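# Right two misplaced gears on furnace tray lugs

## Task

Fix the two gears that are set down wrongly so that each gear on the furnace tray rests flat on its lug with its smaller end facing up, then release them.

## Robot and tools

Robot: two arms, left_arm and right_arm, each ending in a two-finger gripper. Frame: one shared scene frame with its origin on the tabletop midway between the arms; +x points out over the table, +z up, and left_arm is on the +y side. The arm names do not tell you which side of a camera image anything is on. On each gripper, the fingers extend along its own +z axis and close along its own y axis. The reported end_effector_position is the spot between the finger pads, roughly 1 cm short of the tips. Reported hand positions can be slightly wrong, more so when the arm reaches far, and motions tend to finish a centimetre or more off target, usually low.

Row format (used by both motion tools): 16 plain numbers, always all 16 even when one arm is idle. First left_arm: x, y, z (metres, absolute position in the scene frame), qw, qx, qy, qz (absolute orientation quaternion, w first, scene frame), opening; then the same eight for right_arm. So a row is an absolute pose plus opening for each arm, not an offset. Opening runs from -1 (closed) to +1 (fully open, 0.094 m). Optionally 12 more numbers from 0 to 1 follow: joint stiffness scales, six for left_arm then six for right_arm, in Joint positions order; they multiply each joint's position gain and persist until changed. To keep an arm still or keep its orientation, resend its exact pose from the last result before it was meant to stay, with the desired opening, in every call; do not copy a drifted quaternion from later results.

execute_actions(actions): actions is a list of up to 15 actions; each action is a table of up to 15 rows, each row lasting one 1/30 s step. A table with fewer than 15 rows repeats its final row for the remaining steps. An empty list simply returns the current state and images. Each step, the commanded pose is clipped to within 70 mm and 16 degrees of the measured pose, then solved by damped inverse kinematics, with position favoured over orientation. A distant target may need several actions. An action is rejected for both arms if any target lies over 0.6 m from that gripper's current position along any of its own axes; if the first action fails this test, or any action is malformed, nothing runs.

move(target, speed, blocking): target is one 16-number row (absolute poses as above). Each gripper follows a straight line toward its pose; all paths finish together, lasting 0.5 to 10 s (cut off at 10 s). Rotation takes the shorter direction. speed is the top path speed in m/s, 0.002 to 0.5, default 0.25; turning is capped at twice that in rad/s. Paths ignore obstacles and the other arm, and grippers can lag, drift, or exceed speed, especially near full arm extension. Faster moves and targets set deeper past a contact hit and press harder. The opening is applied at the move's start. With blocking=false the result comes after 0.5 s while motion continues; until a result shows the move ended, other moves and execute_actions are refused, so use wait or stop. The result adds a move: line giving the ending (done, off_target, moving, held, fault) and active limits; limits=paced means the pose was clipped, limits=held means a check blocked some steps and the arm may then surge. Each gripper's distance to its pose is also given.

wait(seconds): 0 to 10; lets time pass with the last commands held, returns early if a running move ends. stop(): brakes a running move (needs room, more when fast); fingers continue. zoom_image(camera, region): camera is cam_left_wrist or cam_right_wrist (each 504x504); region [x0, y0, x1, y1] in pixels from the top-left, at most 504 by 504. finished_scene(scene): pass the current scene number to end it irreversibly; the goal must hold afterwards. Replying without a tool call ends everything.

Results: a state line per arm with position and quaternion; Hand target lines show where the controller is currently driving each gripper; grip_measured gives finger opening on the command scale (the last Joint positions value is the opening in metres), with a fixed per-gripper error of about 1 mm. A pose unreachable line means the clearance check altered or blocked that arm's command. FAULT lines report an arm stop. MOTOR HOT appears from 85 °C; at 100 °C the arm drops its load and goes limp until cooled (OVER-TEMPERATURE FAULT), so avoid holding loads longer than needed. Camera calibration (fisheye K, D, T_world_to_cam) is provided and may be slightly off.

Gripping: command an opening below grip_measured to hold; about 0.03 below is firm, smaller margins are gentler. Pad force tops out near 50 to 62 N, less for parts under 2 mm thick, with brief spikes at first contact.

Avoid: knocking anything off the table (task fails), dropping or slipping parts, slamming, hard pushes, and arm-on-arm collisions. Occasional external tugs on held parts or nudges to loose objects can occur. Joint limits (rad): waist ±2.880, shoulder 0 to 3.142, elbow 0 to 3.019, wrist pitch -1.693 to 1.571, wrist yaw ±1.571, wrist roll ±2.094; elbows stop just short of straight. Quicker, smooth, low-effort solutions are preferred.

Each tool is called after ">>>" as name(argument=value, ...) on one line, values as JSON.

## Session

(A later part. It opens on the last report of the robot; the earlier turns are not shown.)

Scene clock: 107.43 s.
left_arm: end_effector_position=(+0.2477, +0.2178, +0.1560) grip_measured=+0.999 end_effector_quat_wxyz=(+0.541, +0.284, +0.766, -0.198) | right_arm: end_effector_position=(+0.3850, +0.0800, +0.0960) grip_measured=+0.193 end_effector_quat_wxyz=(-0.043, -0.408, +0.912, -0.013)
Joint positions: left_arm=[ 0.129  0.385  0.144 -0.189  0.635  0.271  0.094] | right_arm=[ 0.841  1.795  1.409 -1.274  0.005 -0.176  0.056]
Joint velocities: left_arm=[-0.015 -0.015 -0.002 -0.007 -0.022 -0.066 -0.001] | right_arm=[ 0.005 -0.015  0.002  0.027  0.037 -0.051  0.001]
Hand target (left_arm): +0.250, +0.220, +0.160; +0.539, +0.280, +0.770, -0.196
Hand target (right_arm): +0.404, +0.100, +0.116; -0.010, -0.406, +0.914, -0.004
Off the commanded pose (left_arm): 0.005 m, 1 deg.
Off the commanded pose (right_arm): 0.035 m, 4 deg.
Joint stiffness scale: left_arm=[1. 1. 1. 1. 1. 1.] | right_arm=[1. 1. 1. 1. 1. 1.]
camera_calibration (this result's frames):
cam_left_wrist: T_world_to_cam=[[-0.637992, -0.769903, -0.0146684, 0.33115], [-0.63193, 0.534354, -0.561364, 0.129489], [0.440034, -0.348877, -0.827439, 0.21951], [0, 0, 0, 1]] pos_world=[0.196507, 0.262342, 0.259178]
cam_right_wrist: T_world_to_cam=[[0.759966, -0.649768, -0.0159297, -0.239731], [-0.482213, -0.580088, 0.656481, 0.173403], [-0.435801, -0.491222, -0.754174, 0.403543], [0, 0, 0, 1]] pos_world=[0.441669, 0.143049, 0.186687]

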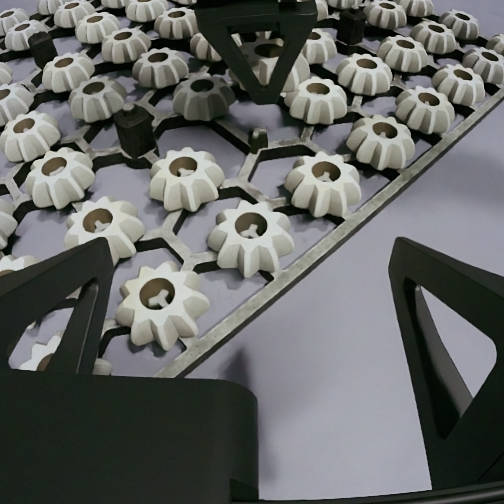

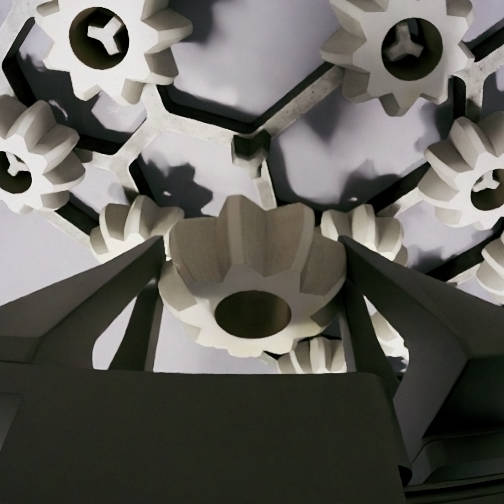

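>>> execute_actions(actions=[[[0.25,0.22,0.16,0.5390,0.2802,0.7698,-0.1962,1.0,0.405,0.100,0.113,-0.012,-0.4067,0.9135,-0.0053,0.165],[0.25,0.22,0.16,0.5390,0.2802,0.7698,-0.1962,1.0,0.404,0.099,0.111,-0.014,-0.4067,0.9134,-0.0062,0.165],[0.25,0.22,0.16,0.5390,0.2802,0.7698,-0.1962,1.0,0.403,0.098,0.109,-0.016,-0.4067,0.9134,-0.0071,0.165],[0.25,0.22,0.16,0.5390,0.2802,0.7698,-0.1962,1.0,0.402,0.097,0.107,-0.018,-0.4066,0.9133,-0.008,0.165],[0.25,0.22,0.16,0.5390,0.2802,0.7698,-0.1962,1.0,0.401,0.096,0.105,-0.020,-0.4066,0.9133,-0.0089,0.165],[0.25,0.22,0.16,0.5390,0.2802,0.7698,-0.1962,1.0,0.400,0.095,0.103,-0.022,-0.4066,0.9132,-0.0098,0.165],[0.25,0.22,0.16,0.5390,0.2802,0.7698,-0.1962,1.0,0.399,0.094,0.101,-0.024,-0.4065,0.9132,-0.0107,0.165],[0.25,0.22,0.16,0.5390,0.2802,0.7698,-0.1962,1.0,0.398,0.093,0.099,-0.026,-0.4065,0.9131,-0.0116,0.165],[0.25,0.22,0.16,0.5390,0.2802,0.7698,-0.1962,1.0,0.397,0.092,0.097,-0.028,-0.4065,0.9131,-0.0125,0.165],[0.25,0.22,0.16,0.5390,0.2802,0.7698,-0.1962,1.0,0.396,0.091,0.095,-0.030,-0.4064,0.9130,-0.0134,0.165],[0.25,0.22,0.16,0.5390,0.2802,0.7698,-0.1962,1.0,0.395,0.090,0.093,-0.030,-0.4064,0.9130,-0.0134,0.165],[0.25,0.22,0.16,0.5390,0.2802,0.7698,-0.1962,1.0,0.394,0.0895,0.091,-0.030,-0.4064,0.9130,-0.0134,0.165],[0.25,0.22,0.16,0.5390,0.2802,0.7698,-0.1962,1.0,0.394,0.0895,0.089,-0.030,-0.4064,0.9130,-0.0134,0.165],[0.25,0.22,0.16,0.5390,0.2802,0.7698,-0.1962,1.0,0.394,0.0895,0.087,-0.030,-0.4064,0.9130,-0.0134,0.165],[0.25,0.22,0.16,0.5390,0.2802,0.7698,-0.1962,1.0,0.394,0.0895,0.085,-0.030,-0.4064,0.9130,-0.0134,0.165]],[[0.25,0.22,0.16,0.5390,0.2802,0.7698,-0.1962,1.0,0.394,0.0895,0.085,-0.030,-0.4064,0.9130,-0.0134,0.165]]])

Scene clock: 110.83 s.
left_arm: end_effector_position=(+0.2477, +0.2178, +0.1560) grip_measured=+0.999 end_effector_quat_wxyz=(+0.541, +0.284, +0.766, -0.198) | right_arm: end_effector_position=(+0.3914, +0.0847, +0.0860) grip_measured=+0.193 end_effector_quat_wxyz=(-0.035, -0.408, +0.912, -0.012)
Joint positions: left_arm=[ 0.129  0.385  0.144 -0.189  0.635  0.271  0.094] | right_arm=[ 0.841  1.814  1.409 -1.239  0.007 -0.176  0.056]
Joint velocities: left_arm=[ 0.005  0.005  0.002  0.002 -0.007  0.007 -0.001] | right_arm=[-0.005 -0.005 -0.007 -0.007  0.022  0.022  0.   ]
Hand target (left_arm): +0.250, +0.220, +0.160; +0.539, +0.280, +0.770, -0.196
Hand target (right_arm): +0.394, +0.090, +0.085; -0.030, -0.406, +0.913, -0.013
Off the commanded pose (left_arm): 0.005 m, 1 deg.
Off the commanded pose (right_arm): 0.006 m, 1 deg.
Joint stiffness scale: left_arm=[1. 1. 1. 1. 1. 1.] | right_arm=[1. 1. 1. 1. 1. 1.]
camera_calibration (this result's frames):
cam_left_wrist: T_world_to_cam=[[-0.637992, -0.769903, -0.0146684, 0.33115], [-0.63193, 0.534354, -0.561364, 0.129489], [0.440034, -0.348877, -0.827439, 0.21951], [0, 0, 0, 1]] pos_world=[0.196507, 0.262342, 0.259178]
cam_right_wrist: T_world_to_cam=[[0.760255, -0.649535, -0.0108351, -0.242345], [-0.491282, -0.585778, 0.644597, 0.190814], [-0.425035, -0.484735, -0.764445, 0.397224], [0, 0, 0, 1]] pos_world=[0.446821, 0.146912, 0.178032]

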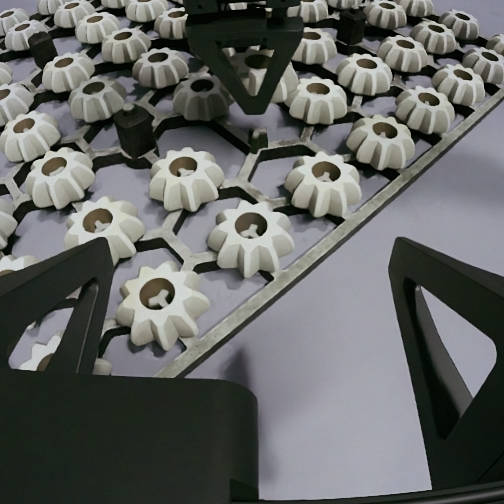

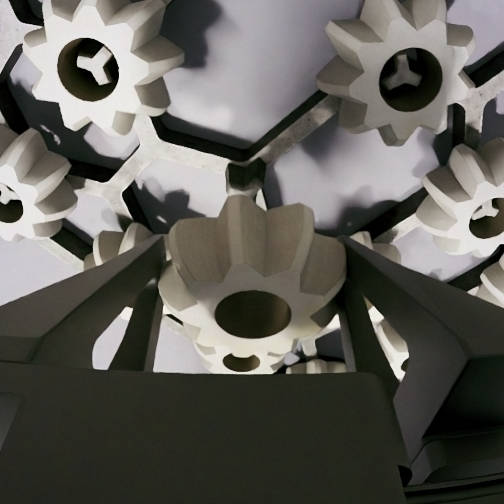

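>>> zoom_image(camera="cam_left_wrist", region=[190, 30, 330, 170])

>>> zoom_image(camera="cam_right_wrist", region=[190, 130, 310, 250])

Region (190, 30, 330, 170) of cam_left_wrist's 504x504 image, scaled by 3.600, with more detail than that image has.

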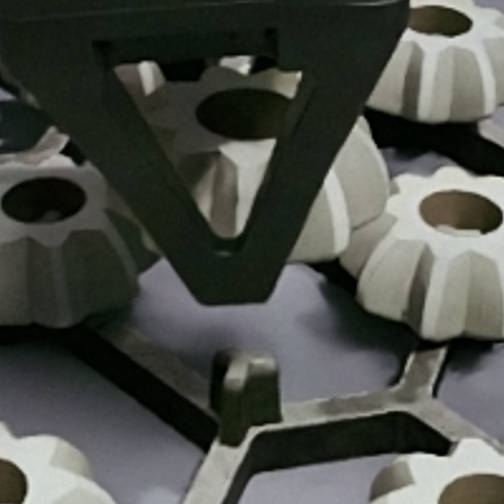

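Region (190, 130, 310, 250) of cam_right_wrist's 504x504 image, scaled by 4.200, with more detail than that image has.

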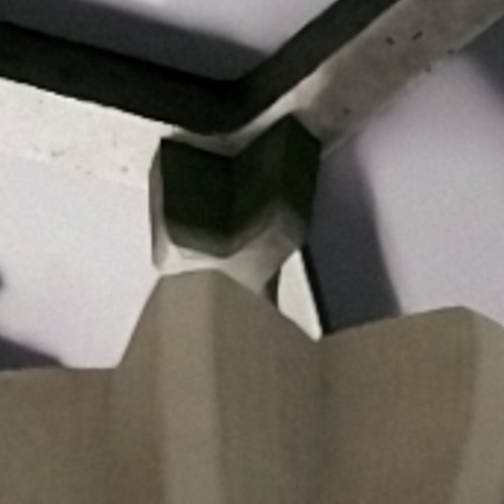

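>>> execute_actions(actions=[[[0.25,0.22,0.16,0.5390,0.2802,0.7698,-0.1962,1.0,0.3935,0.0894,0.084,-0.031,-0.4064,0.9130,-0.0138,0.165],[0.25,0.22,0.16,0.5390,0.2802,0.7698,-0.1962,1.0,0.393,0.0893,0.083,-0.032,-0.4064,0.9130,-0.0142,0.165],[0.25,0.22,0.16,0.5390,0.2802,0.7698,-0.1962,1.0,0.3925,0.0892,0.082,-0.033,-0.4064,0.9130,-0.0147,0.165],[0.25,0.22,0.16,0.5390,0.2802,0.7698,-0.1962,1.0,0.392,0.0891,0.081,-0.034,-0.4064,0.9129,-0.0151,0.165],[0.25,0.22,0.16,0.5390,0.2802,0.7698,-0.1962,1.0,0.3915,0.089,0.080,-0.035,-0.4064,0.9129,-0.0156,0.165],[0.25,0.22,0.16,0.5390,0.2802,0.7698,-0.1962,1.0,0.391,0.0889,0.079,-0.035,-0.4064,0.9129,-0.0156,0.165],[0.25,0.22,0.16,0.5390,0.2802,0.7698,-0.1962,1.0,0.3905,0.0888,0.078,-0.035,-0.4064,0.9129,-0.0156,0.165],[0.25,0.22,0.16,0.5390,0.2802,0.7698,-0.1962,1.0,0.390,0.0887,0.077,-0.035,-0.4064,0.9129,-0.0156,0.165],[0.25,0.22,0.16,0.5390,0.2802,0.7698,-0.1962,1.0,0.3895,0.0886,0.076,-0.035,-0.4064,0.9129,-0.0156,0.165],[0.25,0.22,0.16,0.5390,0.2802,0.7698,-0.1962,1.0,0.389,0.0885,0.075,-0.035,-0.4064,0.9129,-0.0156,0.165],[0.25,0.22,0.16,0.5390,0.2802,0.7698,-0.1962,1.0,0.3885,0.0884,0.074,-0.035,-0.4064,0.9129,-0.0156,0.165],[0.25,0.22,0.16,0.5390,0.2802,0.7698,-0.1962,1.0,0.388,0.0883,0.073,-0.035,-0.4064,0.9129,-0.0156,0.165],[0.25,0.22,0.16,0.5390,0.2802,0.7698,-0.1962,1.0,0.388,0.0882,0.072,-0.035,-0.4064,0.9129,-0.0156,0.165],[0.25,0.22,0.16,0.5390,0.2802,0.7698,-0.1962,1.0,0.388,0.0882,0.071,-0.035,-0.4064,0.9129,-0.0156,0.165],[0.25,0.22,0.16,0.5390,0.2802,0.7698,-0.1962,1.0,0.388,0.0882,0.070,-0.035,-0.4064,0.9129,-0.0156,0.165]],[[0.25,0.22,0.16,0.5390,0.2802,0.7698,-0.1962,1.0,0.388,0.0882,0.069,-0.035,-0.4064,0.9129,-0.0156,0.165],[0.25,0.22,0.16,0.5390,0.2802,0.7698,-0.1962,1.0,0.388,0.0882,0.068,-0.035,-0.4064,0.9129,-0.0156,0.165],[0.25,0.22,0.16,0.5390,0.2802,0.7698,-0.1962,1.0,0.388,0.0882,0.067,-0.035,-0.4064,0.9129,-0.0156,0.165],[0.25,0.22,0.16,0.5390,0.2802,0.7698,-0.1962,1.0,0.388,0.0882,0.066,-0.035,-0.4064,0.9129,-0.0156,0.165],[0.25,0.22,0.16,0.5390,0.2802,0.7698,-0.1962,1.0,0.388,0.0882,0.065,-0.035,-0.4064,0.9129,-0.0156,0.165]]])

Scene clock: 113.43 s.
left_arm: end_effector_position=(+0.2477, +0.2178, +0.1560) grip_measured=+0.999 end_effector_quat_wxyz=(+0.541, +0.284, +0.766, -0.198) | right_arm: end_effector_position=(+0.3873, +0.0833, +0.0667) grip_measured=+0.193 end_effector_quat_wxyz=(-0.038, -0.408, +0.912, -0.014)
Joint positions: left_arm=[ 0.129  0.385  0.144 -0.189  0.635  0.271  0.094] | right_arm=[ 0.844  1.83   1.376 -1.199  0.009 -0.171  0.056]
Joint velocities: left_arm=[-0.015  0.015  0.007  0.007 -0.037  0.022 -0.   ] | right_arm=[-0.005  0.005 -0.002 -0.002 -0.007  0.007 -0.001]
Hand target (left_arm): +0.250, +0.220, +0.160; +0.539, +0.280, +0.770, -0.196
Hand target (right_arm): +0.388, +0.088, +0.065; -0.035, -0.406, +0.913, -0.016
Off the commanded pose (left_arm): 0.005 m, 1 deg.
Off the commanded pose (right_arm): 0.005 m, 0 deg.
Joint stiffness scale: left_arm=[1. 1. 1. 1. 1. 1.] | right_arm=[1. 1. 1. 1. 1. 1.]
camera_calibration (this result's frames):
cam_left_wrist: T_world_to_cam=[[-0.637992, -0.769903, -0.0146684, 0.33115], [-0.63193, 0.534354, -0.561364, 0.129489], [0.440034, -0.348877, -0.827439, 0.21951], [0, 0, 0, 1]] pos_world=[0.196507, 0.262342, 0.259178]
cam_right_wrist: T_world_to_cam=[[0.759292, -0.650664, -0.0105935, -0.239858], [-0.488606, -0.580778, 0.651123, 0.198584], [-0.429815, -0.489216, -0.758898, 0.381968], [0, 0, 0, 1]] pos_world=[0.443327, 0.146131, 0.158031]

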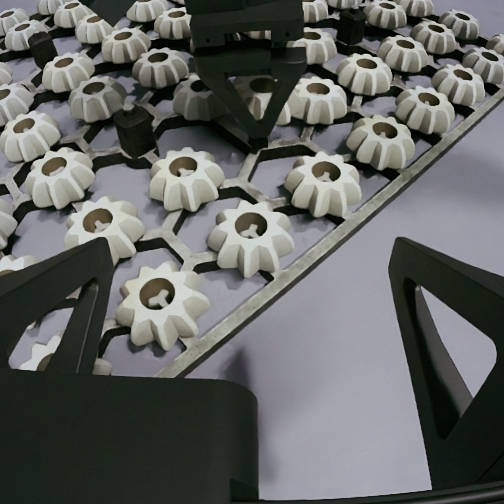

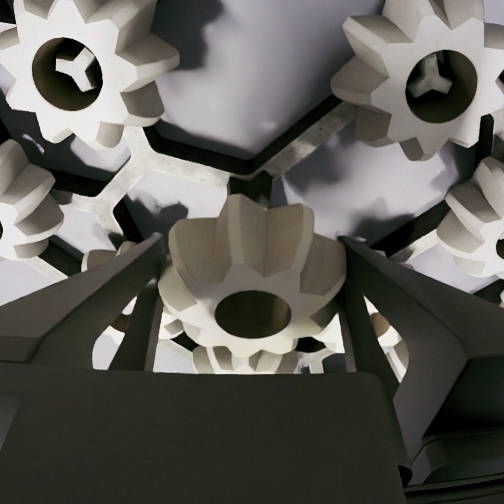

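>>> execute_actions(actions=[[[0.25,0.22,0.16,0.5390,0.2802,0.7698,-0.1962,1.0,0.3883,0.0886,0.0643,-0.034,-0.4064,0.9129,-0.0151,0.165],[0.25,0.22,0.16,0.5390,0.2802,0.7698,-0.1962,1.0,0.3886,0.089,0.0636,-0.034,-0.4064,0.9129,-0.0151,0.165],[0.25,0.22,0.16,0.5390,0.2802,0.7698,-0.1962,1.0,0.3889,0.0894,0.0629,-0.033,-0.4064,0.9130,-0.0147,0.165],[0.25,0.22,0.16,0.5390,0.2802,0.7698,-0.1962,1.0,0.3892,0.0898,0.0622,-0.033,-0.4064,0.9130,-0.0147,0.165],[0.25,0.22,0.16,0.5390,0.2802,0.7698,-0.1962,1.0,0.3895,0.0902,0.0615,-0.033,-0.4064,0.9130,-0.0147,0.165],[0.25,0.22,0.16,0.5390,0.2802,0.7698,-0.1962,1.0,0.3898,0.0906,0.0608,-0.033,-0.4064,0.9130,-0.0147,0.165],[0.25,0.22,0.16,0.5390,0.2802,0.7698,-0.1962,1.0,0.3901,0.091,0.0601,-0.033,-0.4064,0.9130,-0.0147,0.165],[0.25,0.22,0.16,0.5390,0.2802,0.7698,-0.1962,1.0,0.3901,0.0913,0.0594,-0.033,-0.4064,0.9130,-0.0147,0.165],[0.25,0.22,0.16,0.5390,0.2802,0.7698,-0.1962,1.0,0.3901,0.0913,0.0587,-0.033,-0.4064,0.9130,-0.0147,0.165],[0.25,0.22,0.16,0.5390,0.2802,0.7698,-0.1962,1.0,0.3901,0.0913,0.058,-0.033,-0.4064,0.9130,-0.0147,0.165],[0.25,0.22,0.16,0.5390,0.2802,0.7698,-0.1962,1.0,0.3901,0.0913,0.0573,-0.033,-0.4064,0.9130,-0.0147,0.165],[0.25,0.22,0.16,0.5390,0.2802,0.7698,-0.1962,1.0,0.3901,0.0913,0.0566,-0.033,-0.4064,0.9130,-0.0147,0.165]]])

>>> wait(seconds=0.3)

Scene clock: 114.53 s.
left_arm: end_effector_position=(+0.2477, +0.2178, +0.1560) grip_measured=+0.999 end_effector_quat_wxyz=(+0.541, +0.284, +0.766, -0.198) | right_arm: end_effector_position=(+0.3903, +0.0864, +0.0598) grip_measured=+0.193 end_effector_quat_wxyz=(-0.035, -0.408, +0.912, -0.013)
Joint positions: left_arm=[ 0.129  0.385  0.144 -0.189  0.635  0.271  0.094] | right_arm=[ 0.845  1.843  1.376 -1.178  0.009 -0.17   0.056]
Joint velocities: left_arm=[-0.024  0.005 -0.007 -0.007  0.007 -0.037  0.   ] | right_arm=[-0.005  0.044  0.002  0.012  0.051 -0.037  0.   ]
Hand target (left_arm): +0.250, +0.220, +0.160; +0.539, +0.280, +0.770, -0.196
Hand target (right_arm): +0.390, +0.091, +0.057; -0.033, -0.406, +0.913, -0.015
Off the commanded pose (left_arm): 0.005 m, 1 deg.
Off the commanded pose (right_arm): 0.006 m, 0 deg.
Joint stiffness scale: left_arm=[1. 1. 1. 1. 1. 1.] | right_arm=[1. 1. 1. 1. 1. 1.]
camera_calibration (this result's frames):
cam_left_wrist: T_world_to_cam=[[-0.637992, -0.769903, -0.0146684, 0.33115], [-0.63193, 0.534354, -0.561364, 0.129489], [0.440034, -0.348877, -0.827439, 0.21951], [0, 0, 0, 1]] pos_world=[0.196507, 0.262342, 0.259178]
cam_right_wrist: T_world_to_cam=[[0.759106, -0.650905, -0.00901266, -0.240174], [-0.492758, -0.583607, 0.645439, 0.208543], [-0.425379, -0.485516, -0.763758, 0.377743], [0, 0, 0, 1]] pos_world=[0.445763, 0.148776, 0.151738]

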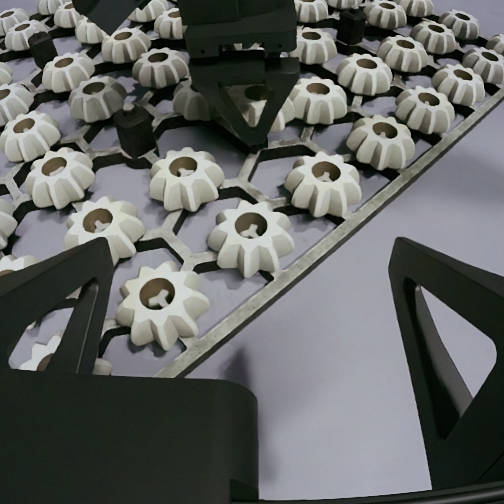

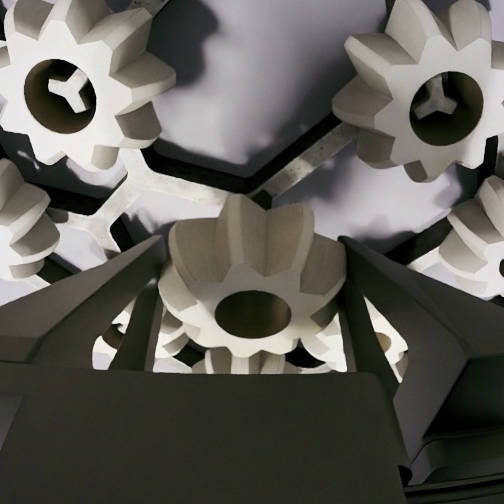

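Scene clock: 114.83 s.
left_arm: end_effector_position=(+0.2477, +0.2178, +0.1560) grip_measured=+0.999 end_effector_quat_wxyz=(+0.541, +0.284, +0.766, -0.198) | right_arm: end_effector_position=(+0.3903, +0.0864, +0.0588) grip_measured=+0.193 end_effector_quat_wxyz=(-0.036, -0.407, +0.912, -0.014)
Joint positions: left_arm=[ 0.129  0.385  0.144 -0.189  0.635  0.271  0.094] | right_arm=[ 0.845  1.845  1.376 -1.177  0.009 -0.17   0.056]
Joint velocities: left_arm=[-0.005 -0.005  0.012  0.002 -0.007  0.081 -0.001] | right_arm=[-0.005 -0.024  0.007 -0.017  0.022 -0.007 -0.002]
Hand target (left_arm): +0.250, +0.220, +0.160; +0.539, +0.280, +0.770, -0.196
Hand target (right_arm): +0.390, +0.091, +0.057; -0.033, -0.406, +0.913, -0.015
Off the commanded pose (left_arm): 0.005 m, 1 deg.
Off the commanded pose (right_arm): 0.005 m, 0 deg.
Joint stiffness scale: left_arm=[1. 1. 1. 1. 1. 1.] | right_arm=[1. 1. 1. 1. 1. 1.]
wait: 0.30 s; at rest by 0.17 s
camera_calibration (this result's frames):
cam_left_wrist: T_world_to_cam=[[-0.637992, -0.769903, -0.0146684, 0.33115], [-0.63193, 0.534354, -0.561364, 0.129489], [0.440034, -0.348877, -0.827439, 0.21951], [0, 0, 0, 1]] pos_world=[0.196507, 0.262342, 0.259178]
cam_right_wrist: T_world_to_cam=[[0.758847, -0.651202, -0.00927508, -0.240033], [-0.492221, -0.582795, 0.646583, 0.208772], [-0.426462, -0.486092, -0.762787, 0.377412], [0, 0, 0, 1]] pos_world=[0.445862, 0.148818, 0.15067]

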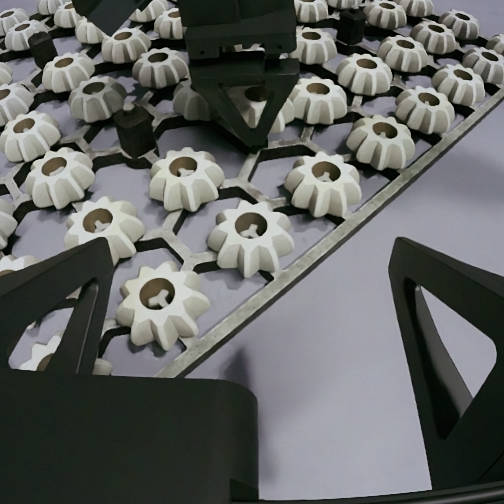

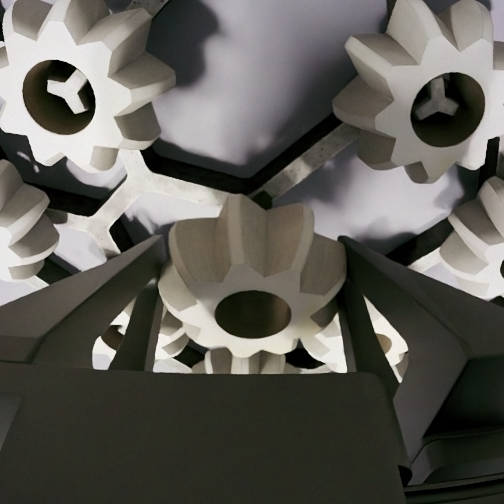

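>>> zoom_image(camera="cam_left_wrist", region=[190, 30, 330, 170])

>>> zoom_image(camera="cam_right_wrist", region=[0, 40, 504, 240])

Region (190, 30, 330, 170) of cam_left_wrist's 504x504 image, scaled by 3.600, with more detail than that image has.

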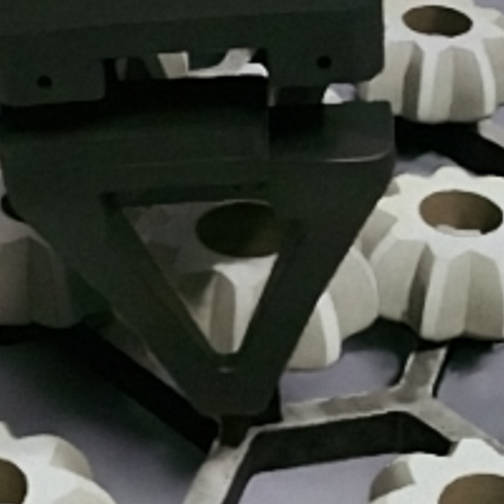

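Region (0, 40, 504, 240) of cam_right_wrist's 504x504 image, scaled by 1.000; it fills the top 200 rows of this view, and the rest is white.

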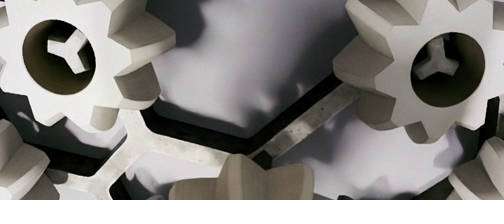

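>>> execute_actions(actions=[[[0.25,0.22,0.16,0.5390,0.2802,0.7698,-0.1962,1.0,0.3899,0.0915,0.0559,-0.033,-0.4064,0.9130,-0.0147,0.165],[0.25,0.22,0.16,0.5390,0.2802,0.7698,-0.1962,1.0,0.3897,0.0917,0.0552,-0.033,-0.4064,0.9130,-0.0147,0.165],[0.25,0.22,0.16,0.5390,0.2802,0.7698,-0.1962,1.0,0.3895,0.0919,0.0545,-0.033,-0.4064,0.9130,-0.0147,0.165],[0.25,0.22,0.16,0.5390,0.2802,0.7698,-0.1962,1.0,0.3895,0.0919,0.0538,-0.033,-0.4064,0.9130,-0.0147,0.165],[0.25,0.22,0.16,0.5390,0.2802,0.7698,-0.1962,1.0,0.3895,0.0919,0.0531,-0.033,-0.4064,0.9130,-0.0147,0.165],[0.25,0.22,0.16,0.5390,0.2802,0.7698,-0.1962,1.0,0.3895,0.0919,0.0524,-0.033,-0.4064,0.9130,-0.0147,0.165],[0.25,0.22,0.16,0.5390,0.2802,0.7698,-0.1962,1.0,0.3895,0.0919,0.0517,-0.033,-0.4064,0.9130,-0.0147,0.165],[0.25,0.22,0.16,0.5390,0.2802,0.7698,-0.1962,1.0,0.3895,0.0919,0.051,-0.033,-0.4064,0.9130,-0.0147,0.165],[0.25,0.22,0.16,0.5390,0.2802,0.7698,-0.1962,1.0,0.3895,0.0919,0.0503,-0.033,-0.4064,0.9130,-0.0147,0.165],[0.25,0.22,0.16,0.5390,0.2802,0.7698,-0.1962,1.0,0.3895,0.0919,0.0496,-0.033,-0.4064,0.9130,-0.0147,0.165],[0.25,0.22,0.16,0.5390,0.2802,0.7698,-0.1962,1.0,0.3895,0.0919,0.0489,-0.033,-0.4064,0.9130,-0.0147,0.165],[0.25,0.22,0.16,0.5390,0.2802,0.7698,-0.1962,1.0,0.3895,0.0919,0.0482,-0.033,-0.4064,0.9130,-0.0147,0.165],[0.25,0.22,0.16,0.5390,0.2802,0.7698,-0.1962,1.0,0.3895,0.0919,0.0475,-0.033,-0.4064,0.9130,-0.0147,0.165],[0.25,0.22,0.16,0.5390,0.2802,0.7698,-0.1962,1.0,0.3895,0.0919,0.0468,-0.033,-0.4064,0.9130,-0.0147,0.165],[0.25,0.22,0.16,0.5390,0.2802,0.7698,-0.1962,1.0,0.3895,0.0919,0.0461,-0.033,-0.4064,0.9130,-0.0147,0.165]],[[0.25,0.22,0.16,0.5390,0.2802,0.7698,-0.1962,1.0,0.3895,0.0919,0.0454,-0.033,-0.4064,0.9130,-0.0147,0.165],[0.25,0.22,0.16,0.5390,0.2802,0.7698,-0.1962,1.0,0.3895,0.0919,0.0447,-0.033,-0.4064,0.9130,-0.0147,0.165],[0.25,0.22,0.16,0.5390,0.2802,0.7698,-0.1962,1.0,0.3895,0.0919,0.044,-0.033,-0.4064,0.9130,-0.0147,0.165],[0.25,0.22,0.16,0.5390,0.2802,0.7698,-0.1962,1.0,0.3895,0.0919,0.0433,-0.033,-0.4064,0.9130,-0.0147,0.165],[0.25,0.22,0.16,0.5390,0.2802,0.7698,-0.1962,1.0,0.3895,0.0919,0.0426,-0.033,-0.4064,0.9130,-0.0147,0.165],[0.25,0.22,0.16,0.5390,0.2802,0.7698,-0.1962,1.0,0.3895,0.0919,0.0419,-0.033,-0.4064,0.9130,-0.0147,0.165],[0.25,0.22,0.16,0.5390,0.2802,0.7698,-0.1962,1.0,0.3895,0.0919,0.0412,-0.033,-0.4064,0.9130,-0.0147,0.165],[0.25,0.22,0.16,0.5390,0.2802,0.7698,-0.1962,1.0,0.3895,0.0919,0.0405,-0.033,-0.4064,0.9130,-0.0147,0.165],[0.25,0.22,0.16,0.5390,0.2802,0.7698,-0.1962,1.0,0.3895,0.0919,0.040,-0.033,-0.4064,0.9130,-0.0147,0.165]]])

Scene clock: 117.37 s.
left_arm: end_effector_position=(+0.2477, +0.2178, +0.1560) grip_measured=+0.999 end_effector_quat_wxyz=(+0.541, +0.284, +0.766, -0.198) | right_arm: end_effector_position=(+0.3895, +0.0871, +0.0431) grip_measured=+0.193 end_effector_quat_wxyz=(-0.035, -0.408, +0.912, -0.013)
Joint positions: left_arm=[ 0.129  0.385  0.144 -0.189  0.635  0.271  0.094] | right_arm=[ 0.847  1.864  1.357 -1.139  0.009 -0.168  0.056]
Joint velocities: left_arm=[-0.005 -0.005 -0.017  0.012  0.007  0.022 -0.001] | right_arm=[-0.015 -0.005  0.012 -0.002  0.037  0.007 -0.001]
Hand target (left_arm): +0.250, +0.220, +0.160; +0.539, +0.280, +0.770, -0.196
Hand target (right_arm): +0.389, +0.092, +0.040; -0.033, -0.406, +0.913, -0.015
Off the commanded pose (left_arm): 0.005 m, 1 deg.
Off the commanded pose (right_arm): 0.006 m, 0 deg.
Joint stiffness scale: left_arm=[1. 1. 1. 1. 1. 1.] | right_arm=[1. 1. 1. 1. 1. 1.]
camera_calibration (this result's frames):
cam_left_wrist: T_world_to_cam=[[-0.637992, -0.769903, -0.0146684, 0.33115], [-0.63193, 0.534354, -0.561364, 0.129489], [0.440034, -0.348877, -0.827439, 0.21951], [0, 0, 0, 1]] pos_world=[0.196507, 0.262342, 0.259178]
cam_right_wrist: T_world_to_cam=[[0.759105, -0.650906, -0.00901535, -0.239321], [-0.492434, -0.583238, 0.646019, 0.219116], [-0.425756, -0.485957, -0.763268, 0.365111], [0, 0, 0, 1]] pos_world=[0.445019, 0.14945, 0.134967]

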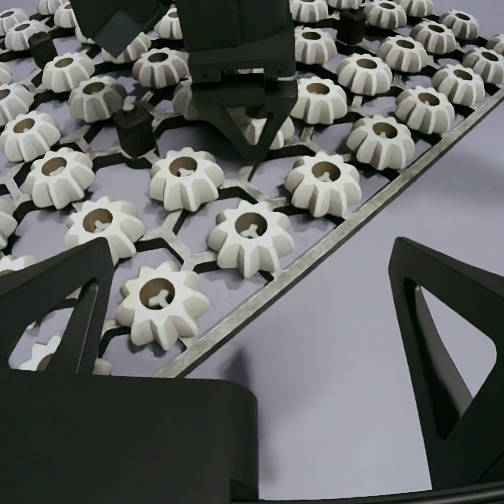

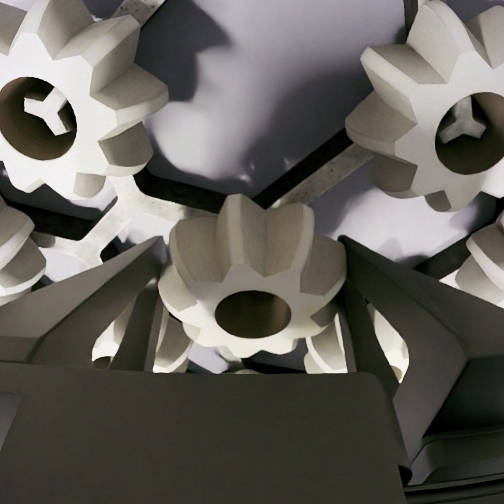

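>>> execute_actions(actions=[[[0.25,0.22,0.16,0.5390,0.2802,0.7698,-0.1962,1.0,0.3895,0.0919,0.0393,-0.033,-0.4064,0.9130,-0.0147,0.165],[0.25,0.22,0.16,0.5390,0.2802,0.7698,-0.1962,1.0,0.3895,0.0919,0.0386,-0.033,-0.4064,0.9130,-0.0147,0.165],[0.25,0.22,0.16,0.5390,0.2802,0.7698,-0.1962,1.0,0.3895,0.0919,0.0379,-0.033,-0.4064,0.9130,-0.0147,0.165],[0.25,0.22,0.16,0.5390,0.2802,0.7698,-0.1962,1.0,0.3895,0.0919,0.0372,-0.033,-0.4064,0.9130,-0.0147,0.165],[0.25,0.22,0.16,0.5390,0.2802,0.7698,-0.1962,1.0,0.3895,0.0919,0.0365,-0.033,-0.4064,0.9130,-0.0147,0.165],[0.25,0.22,0.16,0.5390,0.2802,0.7698,-0.1962,1.0,0.3895,0.0919,0.0358,-0.033,-0.4064,0.9130,-0.0147,0.165],[0.25,0.22,0.16,0.5390,0.2802,0.7698,-0.1962,1.0,0.3895,0.0919,0.0351,-0.033,-0.4064,0.9130,-0.0147,0.165],[0.25,0.22,0.16,0.5390,0.2802,0.7698,-0.1962,1.0,0.3895,0.0919,0.0344,-0.033,-0.4064,0.9130,-0.0147,0.165],[0.25,0.22,0.16,0.5390,0.2802,0.7698,-0.1962,1.0,0.3895,0.0919,0.0337,-0.033,-0.4064,0.9130,-0.0147,0.165],[0.25,0.22,0.16,0.5390,0.2802,0.7698,-0.1962,1.0,0.3895,0.0919,0.033,-0.033,-0.4064,0.9130,-0.0147,0.165],[0.25,0.22,0.16,0.5390,0.2802,0.7698,-0.1962,1.0,0.3895,0.0919,0.0324,-0.033,-0.4064,0.9130,-0.0147,0.165],[0.25,0.22,0.16,0.5390,0.2802,0.7698,-0.1962,1.0,0.3895,0.0919,0.0318,-0.033,-0.4064,0.9130,-0.0147,0.165],[0.25,0.22,0.16,0.5390,0.2802,0.7698,-0.1962,1.0,0.3895,0.0919,0.0312,-0.033,-0.4064,0.9130,-0.0147,0.165],[0.25,0.22,0.16,0.5390,0.2802,0.7698,-0.1962,1.0,0.3895,0.0919,0.0306,-0.033,-0.4064,0.9130,-0.0147,0.165],[0.25,0.22,0.16,0.5390,0.2802,0.7698,-0.1962,1.0,0.3895,0.0919,0.030,-0.033,-0.4064,0.9130,-0.0147,0.165]]])

>>> wait(seconds=0.3)

Scene clock: 118.70 s.
left_arm: end_effector_position=(+0.2477, +0.2178, +0.1560) grip_measured=+0.999 end_effector_quat_wxyz=(+0.541, +0.284, +0.766, -0.198) | right_arm: end_effector_position=(+0.3897, +0.0872, +0.0350) grip_measured=+0.193 end_effector_quat_wxyz=(-0.034, -0.408, +0.912, -0.013)
Joint positions: left_arm=[ 0.129  0.385  0.144 -0.189  0.635  0.271  0.094] | right_arm=[ 0.847  1.874  1.348 -1.119  0.009 -0.168  0.056]
Joint velocities: left_arm=[-0.015 -0.005 -0.007 -0.017 -0.037 -0.022  0.   ] | right_arm=[-0.005  0.005 -0.042  0.051 -0.007 -0.007 -0.002]
Hand target (left_arm): +0.250, +0.220, +0.160; +0.539, +0.280, +0.770, -0.196
Hand target (right_arm): +0.389, +0.092, +0.030; -0.033, -0.406, +0.913, -0.015
Off the commanded pose (left_arm): 0.005 m, 1 deg.
Off the commanded pose (right_arm): 0.007 m, 0 deg.
Joint stiffness scale: left_arm=[1. 1. 1. 1. 1. 1.] | right_arm=[1. 1. 1. 1. 1. 1.]
camera_calibration (this result's frames):
cam_left_wrist: T_world_to_cam=[[-0.637992, -0.769903, -0.0146684, 0.33115], [-0.63193, 0.534354, -0.561364, 0.129489], [0.440034, -0.348877, -0.827439, 0.21951], [0, 0, 0, 1]] pos_world=[0.196507, 0.262342, 0.259178]
cam_right_wrist: T_world_to_cam=[[0.759115, -0.650898, -0.00872689, -0.239442], [-0.493205, -0.583851, 0.644877, 0.224881], [-0.424844, -0.485232, -0.764237, 0.358644], [0, 0, 0, 1]] pos_world=[0.445045, 0.14947, 0.126979]

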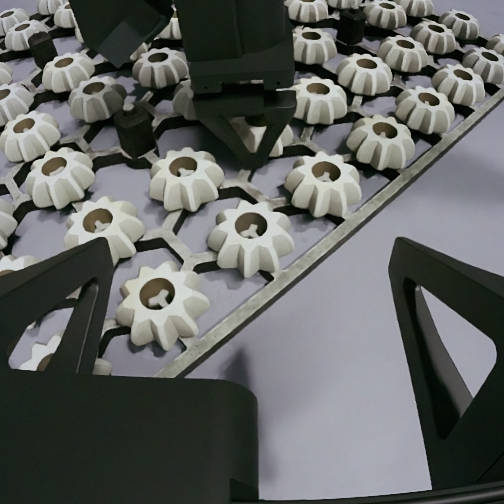

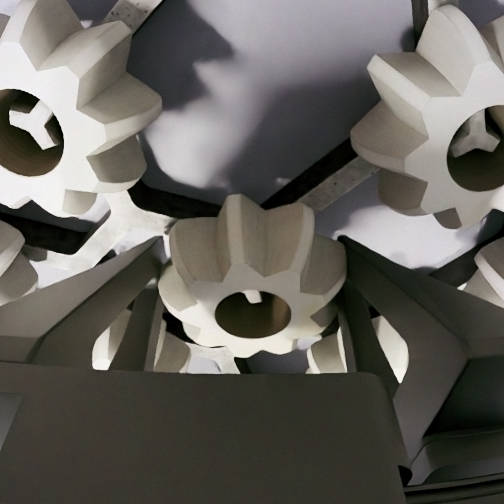

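Scene clock: 119.00 s.
left_arm: end_effector_position=(+0.2477, +0.2178, +0.1560) grip_measured=+0.999 end_effector_quat_wxyz=(+0.541, +0.284, +0.766, -0.198) | right_arm: end_effector_position=(+0.3892, +0.0868, +0.0321) grip_measured=+0.193 end_effector_quat_wxyz=(-0.036, -0.408, +0.912, -0.014)
Joint positions: left_arm=[ 0.129  0.385  0.144 -0.189  0.635  0.271  0.094] | right_arm=[ 0.847  1.878  1.346 -1.116  0.009 -0.168  0.056]
Joint velocities: left_arm=[ 0.005 -0.005  0.017  0.002  0.037  0.037  0.   ] | right_arm=[-0.005 -0.005  0.002  0.012  0.037  0.022  0.001]
Hand target (left_arm): +0.250, +0.220, +0.160; +0.539, +0.280, +0.770, -0.196
Hand target (right_arm): +0.389, +0.092, +0.030; -0.033, -0.406, +0.913, -0.015
Off the commanded pose (left_arm): 0.005 m, 1 deg.
Off the commanded pose (right_arm): 0.006 m, 0 deg.
Joint stiffness scale: left_arm=[1. 1. 1. 1. 1. 1.] | right_arm=[1. 1. 1. 1. 1. 1.]
wait: 0.30 s; at rest by 0.23 s
camera_calibration (this result's frames):
cam_left_wrist: T_world_to_cam=[[-0.637992, -0.769903, -0.0146684, 0.33115], [-0.63193, 0.534354, -0.561364, 0.129489], [0.440034, -0.348877, -0.827439, 0.21951], [0, 0, 0, 1]] pos_world=[0.196507, 0.262342, 0.259178]
cam_right_wrist: T_world_to_cam=[[0.759088, -0.650919, -0.009448, -0.239314], [-0.491276, -0.582317, 0.647731, 0.225298], [-0.427122, -0.487043, -0.761811, 0.357009], [0, 0, 0, 1]] pos_world=[0.44483, 0.1493, 0.12378]

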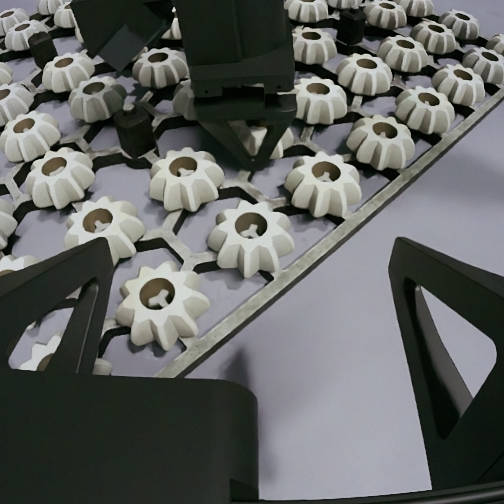

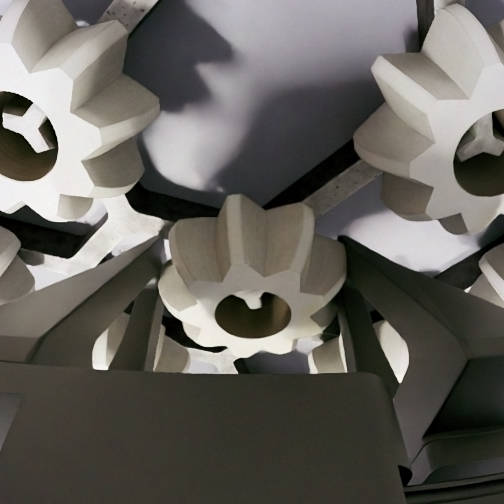

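>>> execute_actions(actions=[[[0.25,0.22,0.16,0.5390,0.2802,0.7698,-0.1962,1.0,0.3895,0.0919,0.0296,-0.033,-0.4064,0.9130,-0.0147,0.165],[0.25,0.22,0.16,0.5390,0.2802,0.7698,-0.1962,1.0,0.3895,0.0919,0.0292,-0.033,-0.4064,0.9130,-0.0147,0.165],[0.25,0.22,0.16,0.5390,0.2802,0.7698,-0.1962,1.0,0.3895,0.0919,0.0288,-0.033,-0.4064,0.9130,-0.0147,0.165],[0.25,0.22,0.16,0.5390,0.2802,0.7698,-0.1962,1.0,0.3895,0.0919,0.0284,-0.033,-0.4064,0.9130,-0.0147,0.165],[0.25,0.22,0.16,0.5390,0.2802,0.7698,-0.1962,1.0,0.3895,0.0919,0.028,-0.033,-0.4064,0.9130,-0.0147,0.165],[0.25,0.22,0.16,0.5390,0.2802,0.7698,-0.1962,1.0,0.3895,0.0919,0.0276,-0.033,-0.4064,0.9130,-0.0147,0.165],[0.25,0.22,0.16,0.5390,0.2802,0.7698,-0.1962,1.0,0.3895,0.0919,0.0272,-0.033,-0.4064,0.9130,-0.0147,0.165],[0.25,0.22,0.16,0.5390,0.2802,0.7698,-0.1962,1.0,0.3895,0.0919,0.0268,-0.033,-0.4064,0.9130,-0.0147,0.165],[0.25,0.22,0.16,0.5390,0.2802,0.7698,-0.1962,1.0,0.3895,0.0919,0.0264,-0.033,-0.4064,0.9130,-0.0147,0.165],[0.25,0.22,0.16,0.5390,0.2802,0.7698,-0.1962,1.0,0.3895,0.0919,0.026,-0.033,-0.4064,0.9130,-0.0147,0.165]]])

>>> wait(seconds=0.2)

Scene clock: 120.07 s.
left_arm: end_effector_position=(+0.2477, +0.2178, +0.1560) grip_measured=+0.999 end_effector_quat_wxyz=(+0.541, +0.284, +0.766, -0.198) | right_arm: end_effector_position=(+0.3905, +0.0878, +0.0318) grip_measured=+0.193 end_effector_quat_wxyz=(-0.033, -0.408, +0.912, -0.013)
Joint positions: left_arm=[ 0.129  0.385  0.144 -0.189  0.635  0.271  0.094] | right_arm=[ 0.847  1.879  1.346 -1.109  0.009 -0.168  0.056]
Joint velocities: left_arm=[-0.005 -0.005  0.012 -0.007 -0.081  0.037 -0.001] | right_arm=[-0.015  0.005 -0.012  0.027 -0.007 -0.081  0.001]
Hand target (left_arm): +0.250, +0.220, +0.160; +0.539, +0.280, +0.770, -0.196
Hand target (right_arm): +0.389, +0.092, +0.026; -0.033, -0.406, +0.913, -0.015
Off the commanded pose (left_arm): 0.005 m, 1 deg.
Off the commanded pose (right_arm): 0.007 m, 0 deg.
Joint stiffness scale: left_arm=[1. 1. 1. 1. 1. 1.] | right_arm=[1. 1. 1. 1. 1. 1.]
camera_calibration (this result's frames):
cam_left_wrist: T_world_to_cam=[[-0.637992, -0.769903, -0.0146684, 0.33115], [-0.63193, 0.534354, -0.561364, 0.129489], [0.440034, -0.348877, -0.827439, 0.21951], [0, 0, 0, 1]] pos_world=[0.196507, 0.262342, 0.259178]
cam_right_wrist: T_world_to_cam=[[0.759133, -0.650884, -0.00822203, -0.239687], [-0.494551, -0.584922, 0.642873, 0.228392], [-0.423245, -0.48396, -0.765929, 0.356166], [0, 0, 0, 1]] pos_world=[0.445652, 0.149953, 0.124]

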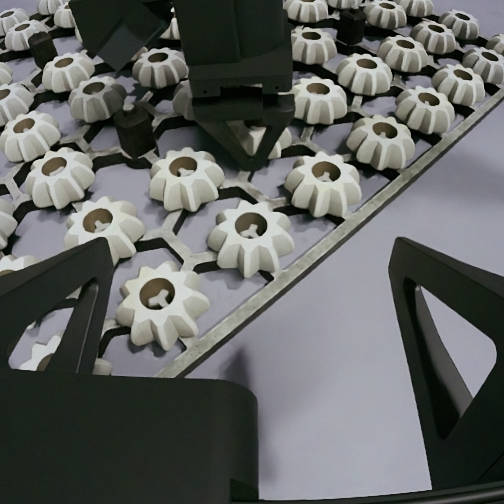

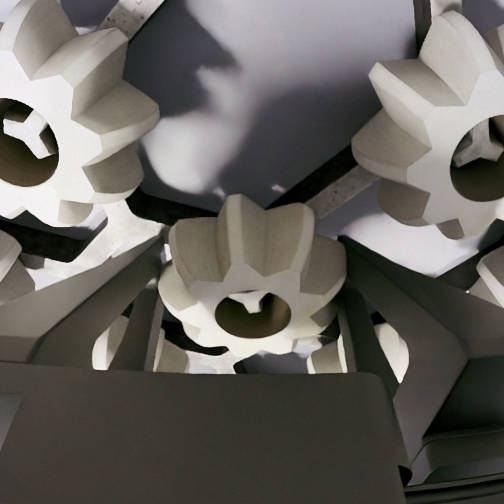

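Scene clock: 120.27 s.
left_arm: end_effector_position=(+0.2477, +0.2178, +0.1560) grip_measured=+0.999 end_effector_quat_wxyz=(+0.541, +0.284, +0.766, -0.198) | right_arm: end_effector_position=(+0.3905, +0.0878, +0.0318) grip_measured=+0.193 end_effector_quat_wxyz=(-0.033, -0.408, +0.912, -0.013)
Joint positions: left_arm=[ 0.129  0.385  0.144 -0.189  0.635  0.271  0.094] | right_arm=[ 0.847  1.879  1.346 -1.109  0.009 -0.168  0.056]
Joint velocities: left_arm=[-0.015 -0.005 -0.007  0.002 -0.066  0.007  0.   ] | right_arm=[ 0.005  0.005 -0.007  0.007 -0.007 -0.007 -0.   ]
Hand target (left_arm): +0.250, +0.220, +0.160; +0.539, +0.280, +0.770, -0.196
Hand target (right_arm): +0.389, +0.092, +0.026; -0.033, -0.406, +0.913, -0.015
Off the commanded pose (left_arm): 0.005 m, 1 deg.
Off the commanded pose (right_arm): 0.007 m, 0 deg.
Joint stiffness scale: left_arm=[1. 1. 1. 1. 1. 1.] | right_arm=[1. 1. 1. 1. 1. 1.]
wait: 0.20 s; at rest by 0.17 s
camera_calibration (this result's frames):
cam_left_wrist: T_world_to_cam=[[-0.637992, -0.769903, -0.0146684, 0.33115], [-0.63193, 0.534354, -0.561364, 0.129489], [0.440034, -0.348877, -0.827439, 0.21951], [0, 0, 0, 1]] pos_world=[0.196507, 0.262342, 0.259178]
cam_right_wrist: T_world_to_cam=[[0.759133, -0.650884, -0.00822203, -0.239687], [-0.494551, -0.584922, 0.642873, 0.228392], [-0.423245, -0.48396, -0.765929, 0.356166], [0, 0, 0, 1]] pos_world=[0.445652, 0.149953, 0.124]

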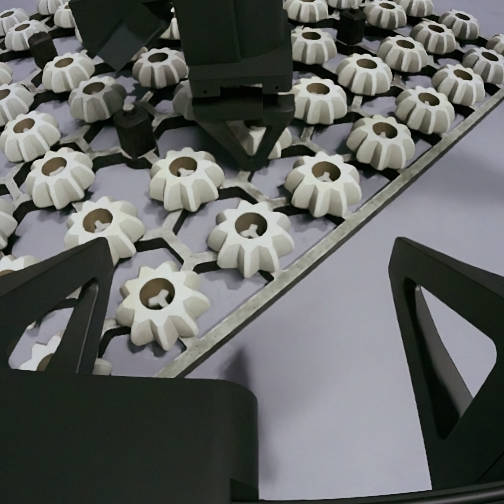

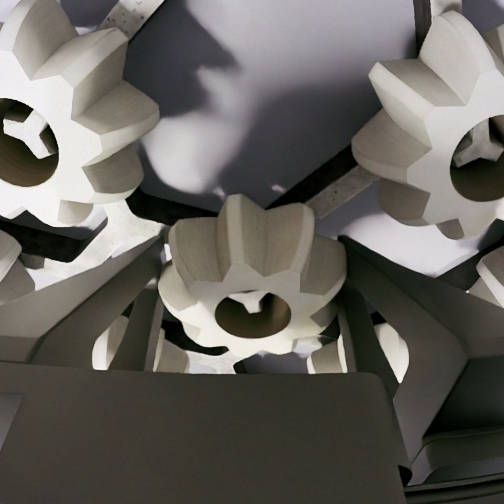

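>>> execute_actions(actions=[[[0.25,0.22,0.16,0.5390,0.2802,0.7698,-0.1962,1.0,0.3895,0.0919,0.028,-0.033,-0.4064,0.9130,-0.0147,0.17],[0.25,0.22,0.16,0.5390,0.2802,0.7698,-0.1962,1.0,0.3895,0.0919,0.030,-0.033,-0.4064,0.9130,-0.0147,0.18],[0.25,0.22,0.16,0.5390,0.2802,0.7698,-0.1962,1.0,0.3895,0.0919,0.031,-0.033,-0.4064,0.9130,-0.0147,0.19],[0.25,0.22,0.16,0.5390,0.2802,0.7698,-0.1962,1.0,0.3895,0.0919,0.031,-0.033,-0.4064,0.9130,-0.0147,0.20],[0.25,0.22,0.16,0.5390,0.2802,0.7698,-0.1962,1.0,0.3895,0.0919,0.031,-0.033,-0.4064,0.9130,-0.0147,0.22],[0.25,0.22,0.16,0.5390,0.2802,0.7698,-0.1962,1.0,0.3895,0.0919,0.031,-0.033,-0.4064,0.9130,-0.0147,0.25],[0.25,0.22,0.16,0.5390,0.2802,0.7698,-0.1962,1.0,0.3895,0.0919,0.031,-0.033,-0.4064,0.9130,-0.0147,0.28],[0.25,0.22,0.16,0.5390,0.2802,0.7698,-0.1962,1.0,0.3895,0.0919,0.031,-0.033,-0.4064,0.9130,-0.0147,0.31],[0.25,0.22,0.16,0.5390,0.2802,0.7698,-0.1962,1.0,0.3895,0.0919,0.031,-0.033,-0.4064,0.9130,-0.0147,0.34],[0.25,0.22,0.16,0.5390,0.2802,0.7698,-0.1962,1.0,0.3895,0.0919,0.031,-0.033,-0.4064,0.9130,-0.0147,0.37],[0.25,0.22,0.16,0.5390,0.2802,0.7698,-0.1962,1.0,0.3895,0.0919,0.031,-0.033,-0.4064,0.9130,-0.0147,0.40],[0.25,0.22,0.16,0.5390,0.2802,0.7698,-0.1962,1.0,0.3895,0.0919,0.031,-0.033,-0.4064,0.9130,-0.0147,0.43],[0.25,0.22,0.16,0.5390,0.2802,0.7698,-0.1962,1.0,0.3895,0.0919,0.031,-0.033,-0.4064,0.9130,-0.0147,0.45]],[[0.25,0.22,0.16,0.5390,0.2802,0.7698,-0.1962,1.0,0.390,0.0923,0.035,-0.033,-0.4064,0.9130,-0.0147,0.46],[0.25,0.22,0.16,0.5390,0.2802,0.7698,-0.1962,1.0,0.3907,0.0928,0.039,-0.033,-0.4064,0.9130,-0.0147,0.47],[0.25,0.22,0.16,0.5390,0.2802,0.7698,-0.1962,1.0,0.3914,0.0934,0.043,-0.033,-0.4064,0.9130,-0.0147,0.48],[0.25,0.22,0.16,0.5390,0.2802,0.7698,-0.1962,1.0,0.3921,0.0939,0.047,-0.033,-0.4064,0.9130,-0.0147,0.49],[0.25,0.22,0.16,0.5390,0.2802,0.7698,-0.1962,1.0,0.3928,0.0945,0.051,-0.033,-0.4064,0.9130,-0.0147,0.50],[0.25,0.22,0.16,0.5390,0.2802,0.7698,-0.1962,1.0,0.3935,0.095,0.055,-0.033,-0.4064,0.9130,-0.0147,0.50],[0.25,0.22,0.16,0.5390,0.2802,0.7698,-0.1962,1.0,0.3942,0.0956,0.059,-0.033,-0.4064,0.9130,-0.0147,0.50],[0.25,0.22,0.16,0.5390,0.2802,0.7698,-0.1962,1.0,0.3949,0.0961,0.063,-0.033,-0.4064,0.9130,-0.0147,0.50],[0.25,0.22,0.16,0.5390,0.2802,0.7698,-0.1962,1.0,0.3956,0.0967,0.067,-0.033,-0.4064,0.9130,-0.0147,0.50],[0.25,0.22,0.16,0.5390,0.2802,0.7698,-0.1962,1.0,0.3963,0.0972,0.071,-0.033,-0.4064,0.9130,-0.0147,0.50],[0.25,0.22,0.16,0.5390,0.2802,0.7698,-0.1962,1.0,0.397,0.0978,0.075,-0.033,-0.4064,0.9130,-0.0147,0.50],[0.25,0.22,0.16,0.5390,0.2802,0.7698,-0.1962,1.0,0.3977,0.0983,0.079,-0.033,-0.4064,0.9130,-0.0147,0.50],[0.25,0.22,0.16,0.5390,0.2802,0.7698,-0.1962,1.0,0.3984,0.0989,0.083,-0.033,-0.4064,0.9130,-0.0147,0.50],[0.25,0.22,0.16,0.5390,0.2802,0.7698,-0.1962,1.0,0.3991,0.0994,0.087,-0.033,-0.4064,0.9130,-0.0147,0.50],[0.25,0.22,0.16,0.5390,0.2802,0.7698,-0.1962,1.0,0.3998,0.1,0.091,-0.033,-0.4064,0.9130,-0.0147,0.50]],[[0.25,0.22,0.16,0.5390,0.2802,0.7698,-0.1962,1.0,0.3998,0.1,0.095,-0.033,-0.4064,0.9130,-0.0147,0.50],[0.25,0.22,0.16,0.5390,0.2802,0.7698,-0.1962,1.0,0.3998,0.1,0.099,-0.033,-0.4064,0.9130,-0.0147,0.50],[0.25,0.22,0.16,0.5390,0.2802,0.7698,-0.1962,1.0,0.3998,0.1,0.103,-0.033,-0.4064,0.9130,-0.0147,0.50],[0.25,0.22,0.16,0.5390,0.2802,0.7698,-0.1962,1.0,0.3998,0.1,0.107,-0.033,-0.4064,0.9130,-0.0147,0.50],[0.25,0.22,0.16,0.5390,0.2802,0.7698,-0.1962,1.0,0.3998,0.1,0.111,-0.033,-0.4064,0.9130,-0.0147,0.50],[0.25,0.22,0.16,0.5390,0.2802,0.7698,-0.1962,1.0,0.3998,0.1,0.115,-0.033,-0.4064,0.9130,-0.0147,0.50],[0.25,0.22,0.16,0.5390,0.2802,0.7698,-0.1962,1.0,0.3998,0.1,0.119,-0.033,-0.4064,0.9130,-0.0147,0.50],[0.25,0.22,0.16,0.5390,0.2802,0.7698,-0.1962,1.0,0.3998,0.1,0.123,-0.033,-0.4064,0.9130,-0.0147,0.50],[0.25,0.22,0.16,0.5390,0.2802,0.7698,-0.1962,1.0,0.3998,0.1,0.127,-0.033,-0.4064,0.9130,-0.0147,0.50],[0.25,0.22,0.16,0.5390,0.2802,0.7698,-0.1962,1.0,0.3998,0.1,0.130,-0.033,-0.4064,0.9130,-0.0147,0.50]]])

Scene clock: 123.83 s.
left_arm: end_effector_position=(+0.2477, +0.2178, +0.1560) grip_measured=+0.999 end_effector_quat_wxyz=(+0.541, +0.284, +0.766, -0.198) | right_arm: end_effector_position=(+0.3893, +0.0869, +0.1040) grip_measured=+0.498 end_effector_quat_wxyz=(-0.060, -0.407, +0.911, -0.020)
Joint positions: left_arm=[ 0.129  0.385  0.144 -0.189  0.635  0.271  0.094] | right_arm=[ 0.847  1.829  1.477 -1.346  0.009 -0.167  0.07 ]
Joint velocities: left_arm=[-0.015 -0.015  0.002 -0.007  0.037 -0.007 -0.001] | right_arm=[-0.015 -0.034  0.056 -0.037  0.022 -0.007 -0.002]
Hand target (left_arm): +0.250, +0.220, +0.160; +0.539, +0.280, +0.770, -0.196
Hand target (right_arm): +0.399, +0.099, +0.130; -0.033, -0.406, +0.913, -0.014
Off the commanded pose (left_arm): 0.005 m, 1 deg.
Off the commanded pose (right_arm): 0.031 m, 3 deg.
Joint stiffness scale: left_arm=[1. 1. 1. 1. 1. 1.] | right_arm=[1. 1. 1. 1. 1. 1.]
camera_calibration (this result's frames):
cam_left_wrist: T_world_to_cam=[[-0.637992, -0.769903, -0.0146684, 0.33115], [-0.63193, 0.534354, -0.561364, 0.129489], [0.440034, -0.348877, -0.827439, 0.21951], [0, 0, 0, 1]] pos_world=[0.196507, 0.262342, 0.259178]
cam_right_wrist: T_world_to_cam=[[0.758048, -0.651931, -0.0187103, -0.237215], [-0.465895, -0.56136, 0.683972, 0.163367], [-0.456405, -0.509766, -0.729268, 0.421936], [0, 0, 0, 1]] pos_world=[0.448506, 0.152149, 0.191528]

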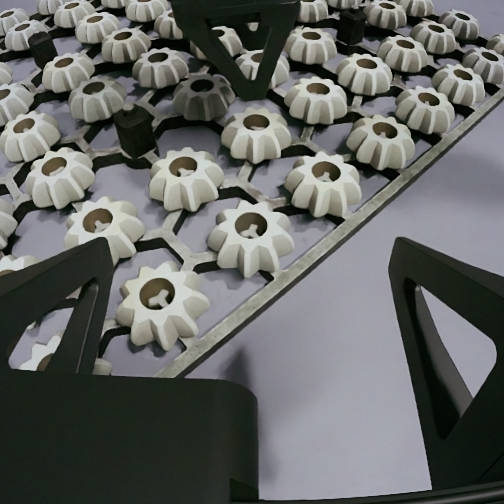

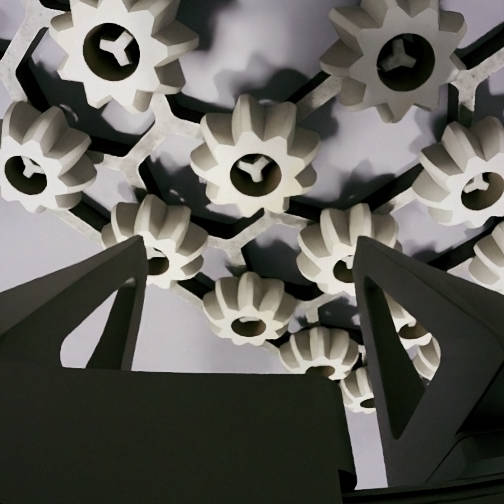

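>>> zoom_image(camera="cam_left_wrist", region=[140, 60, 400, 230])

>>> zoom_image(camera="cam_left_wrist", region=[280, 0, 504, 150])

Region (140, 60, 400, 230) of cam_left_wrist's 504x504 image, scaled by 1.938, with more detail than that image has; it fills the top 330 rows of this view, and the rest is white.

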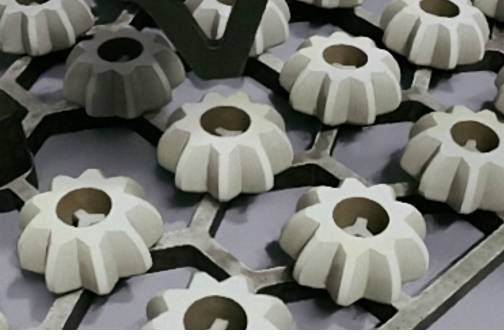

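Region (280, 0, 504, 150) of cam_left_wrist's 504x504 image, scaled by 2.250, with more detail than that image has; it fills the top 338 rows of this view, and the rest is white.

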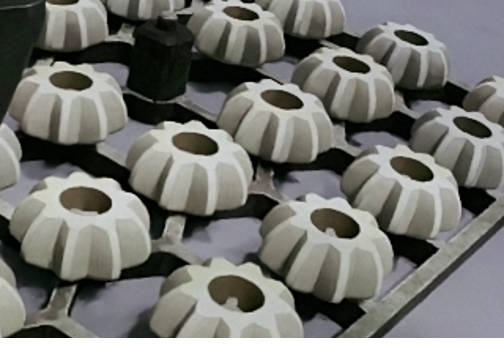

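>>> finished_scene(scene=1)

The scene is finished: the task was done.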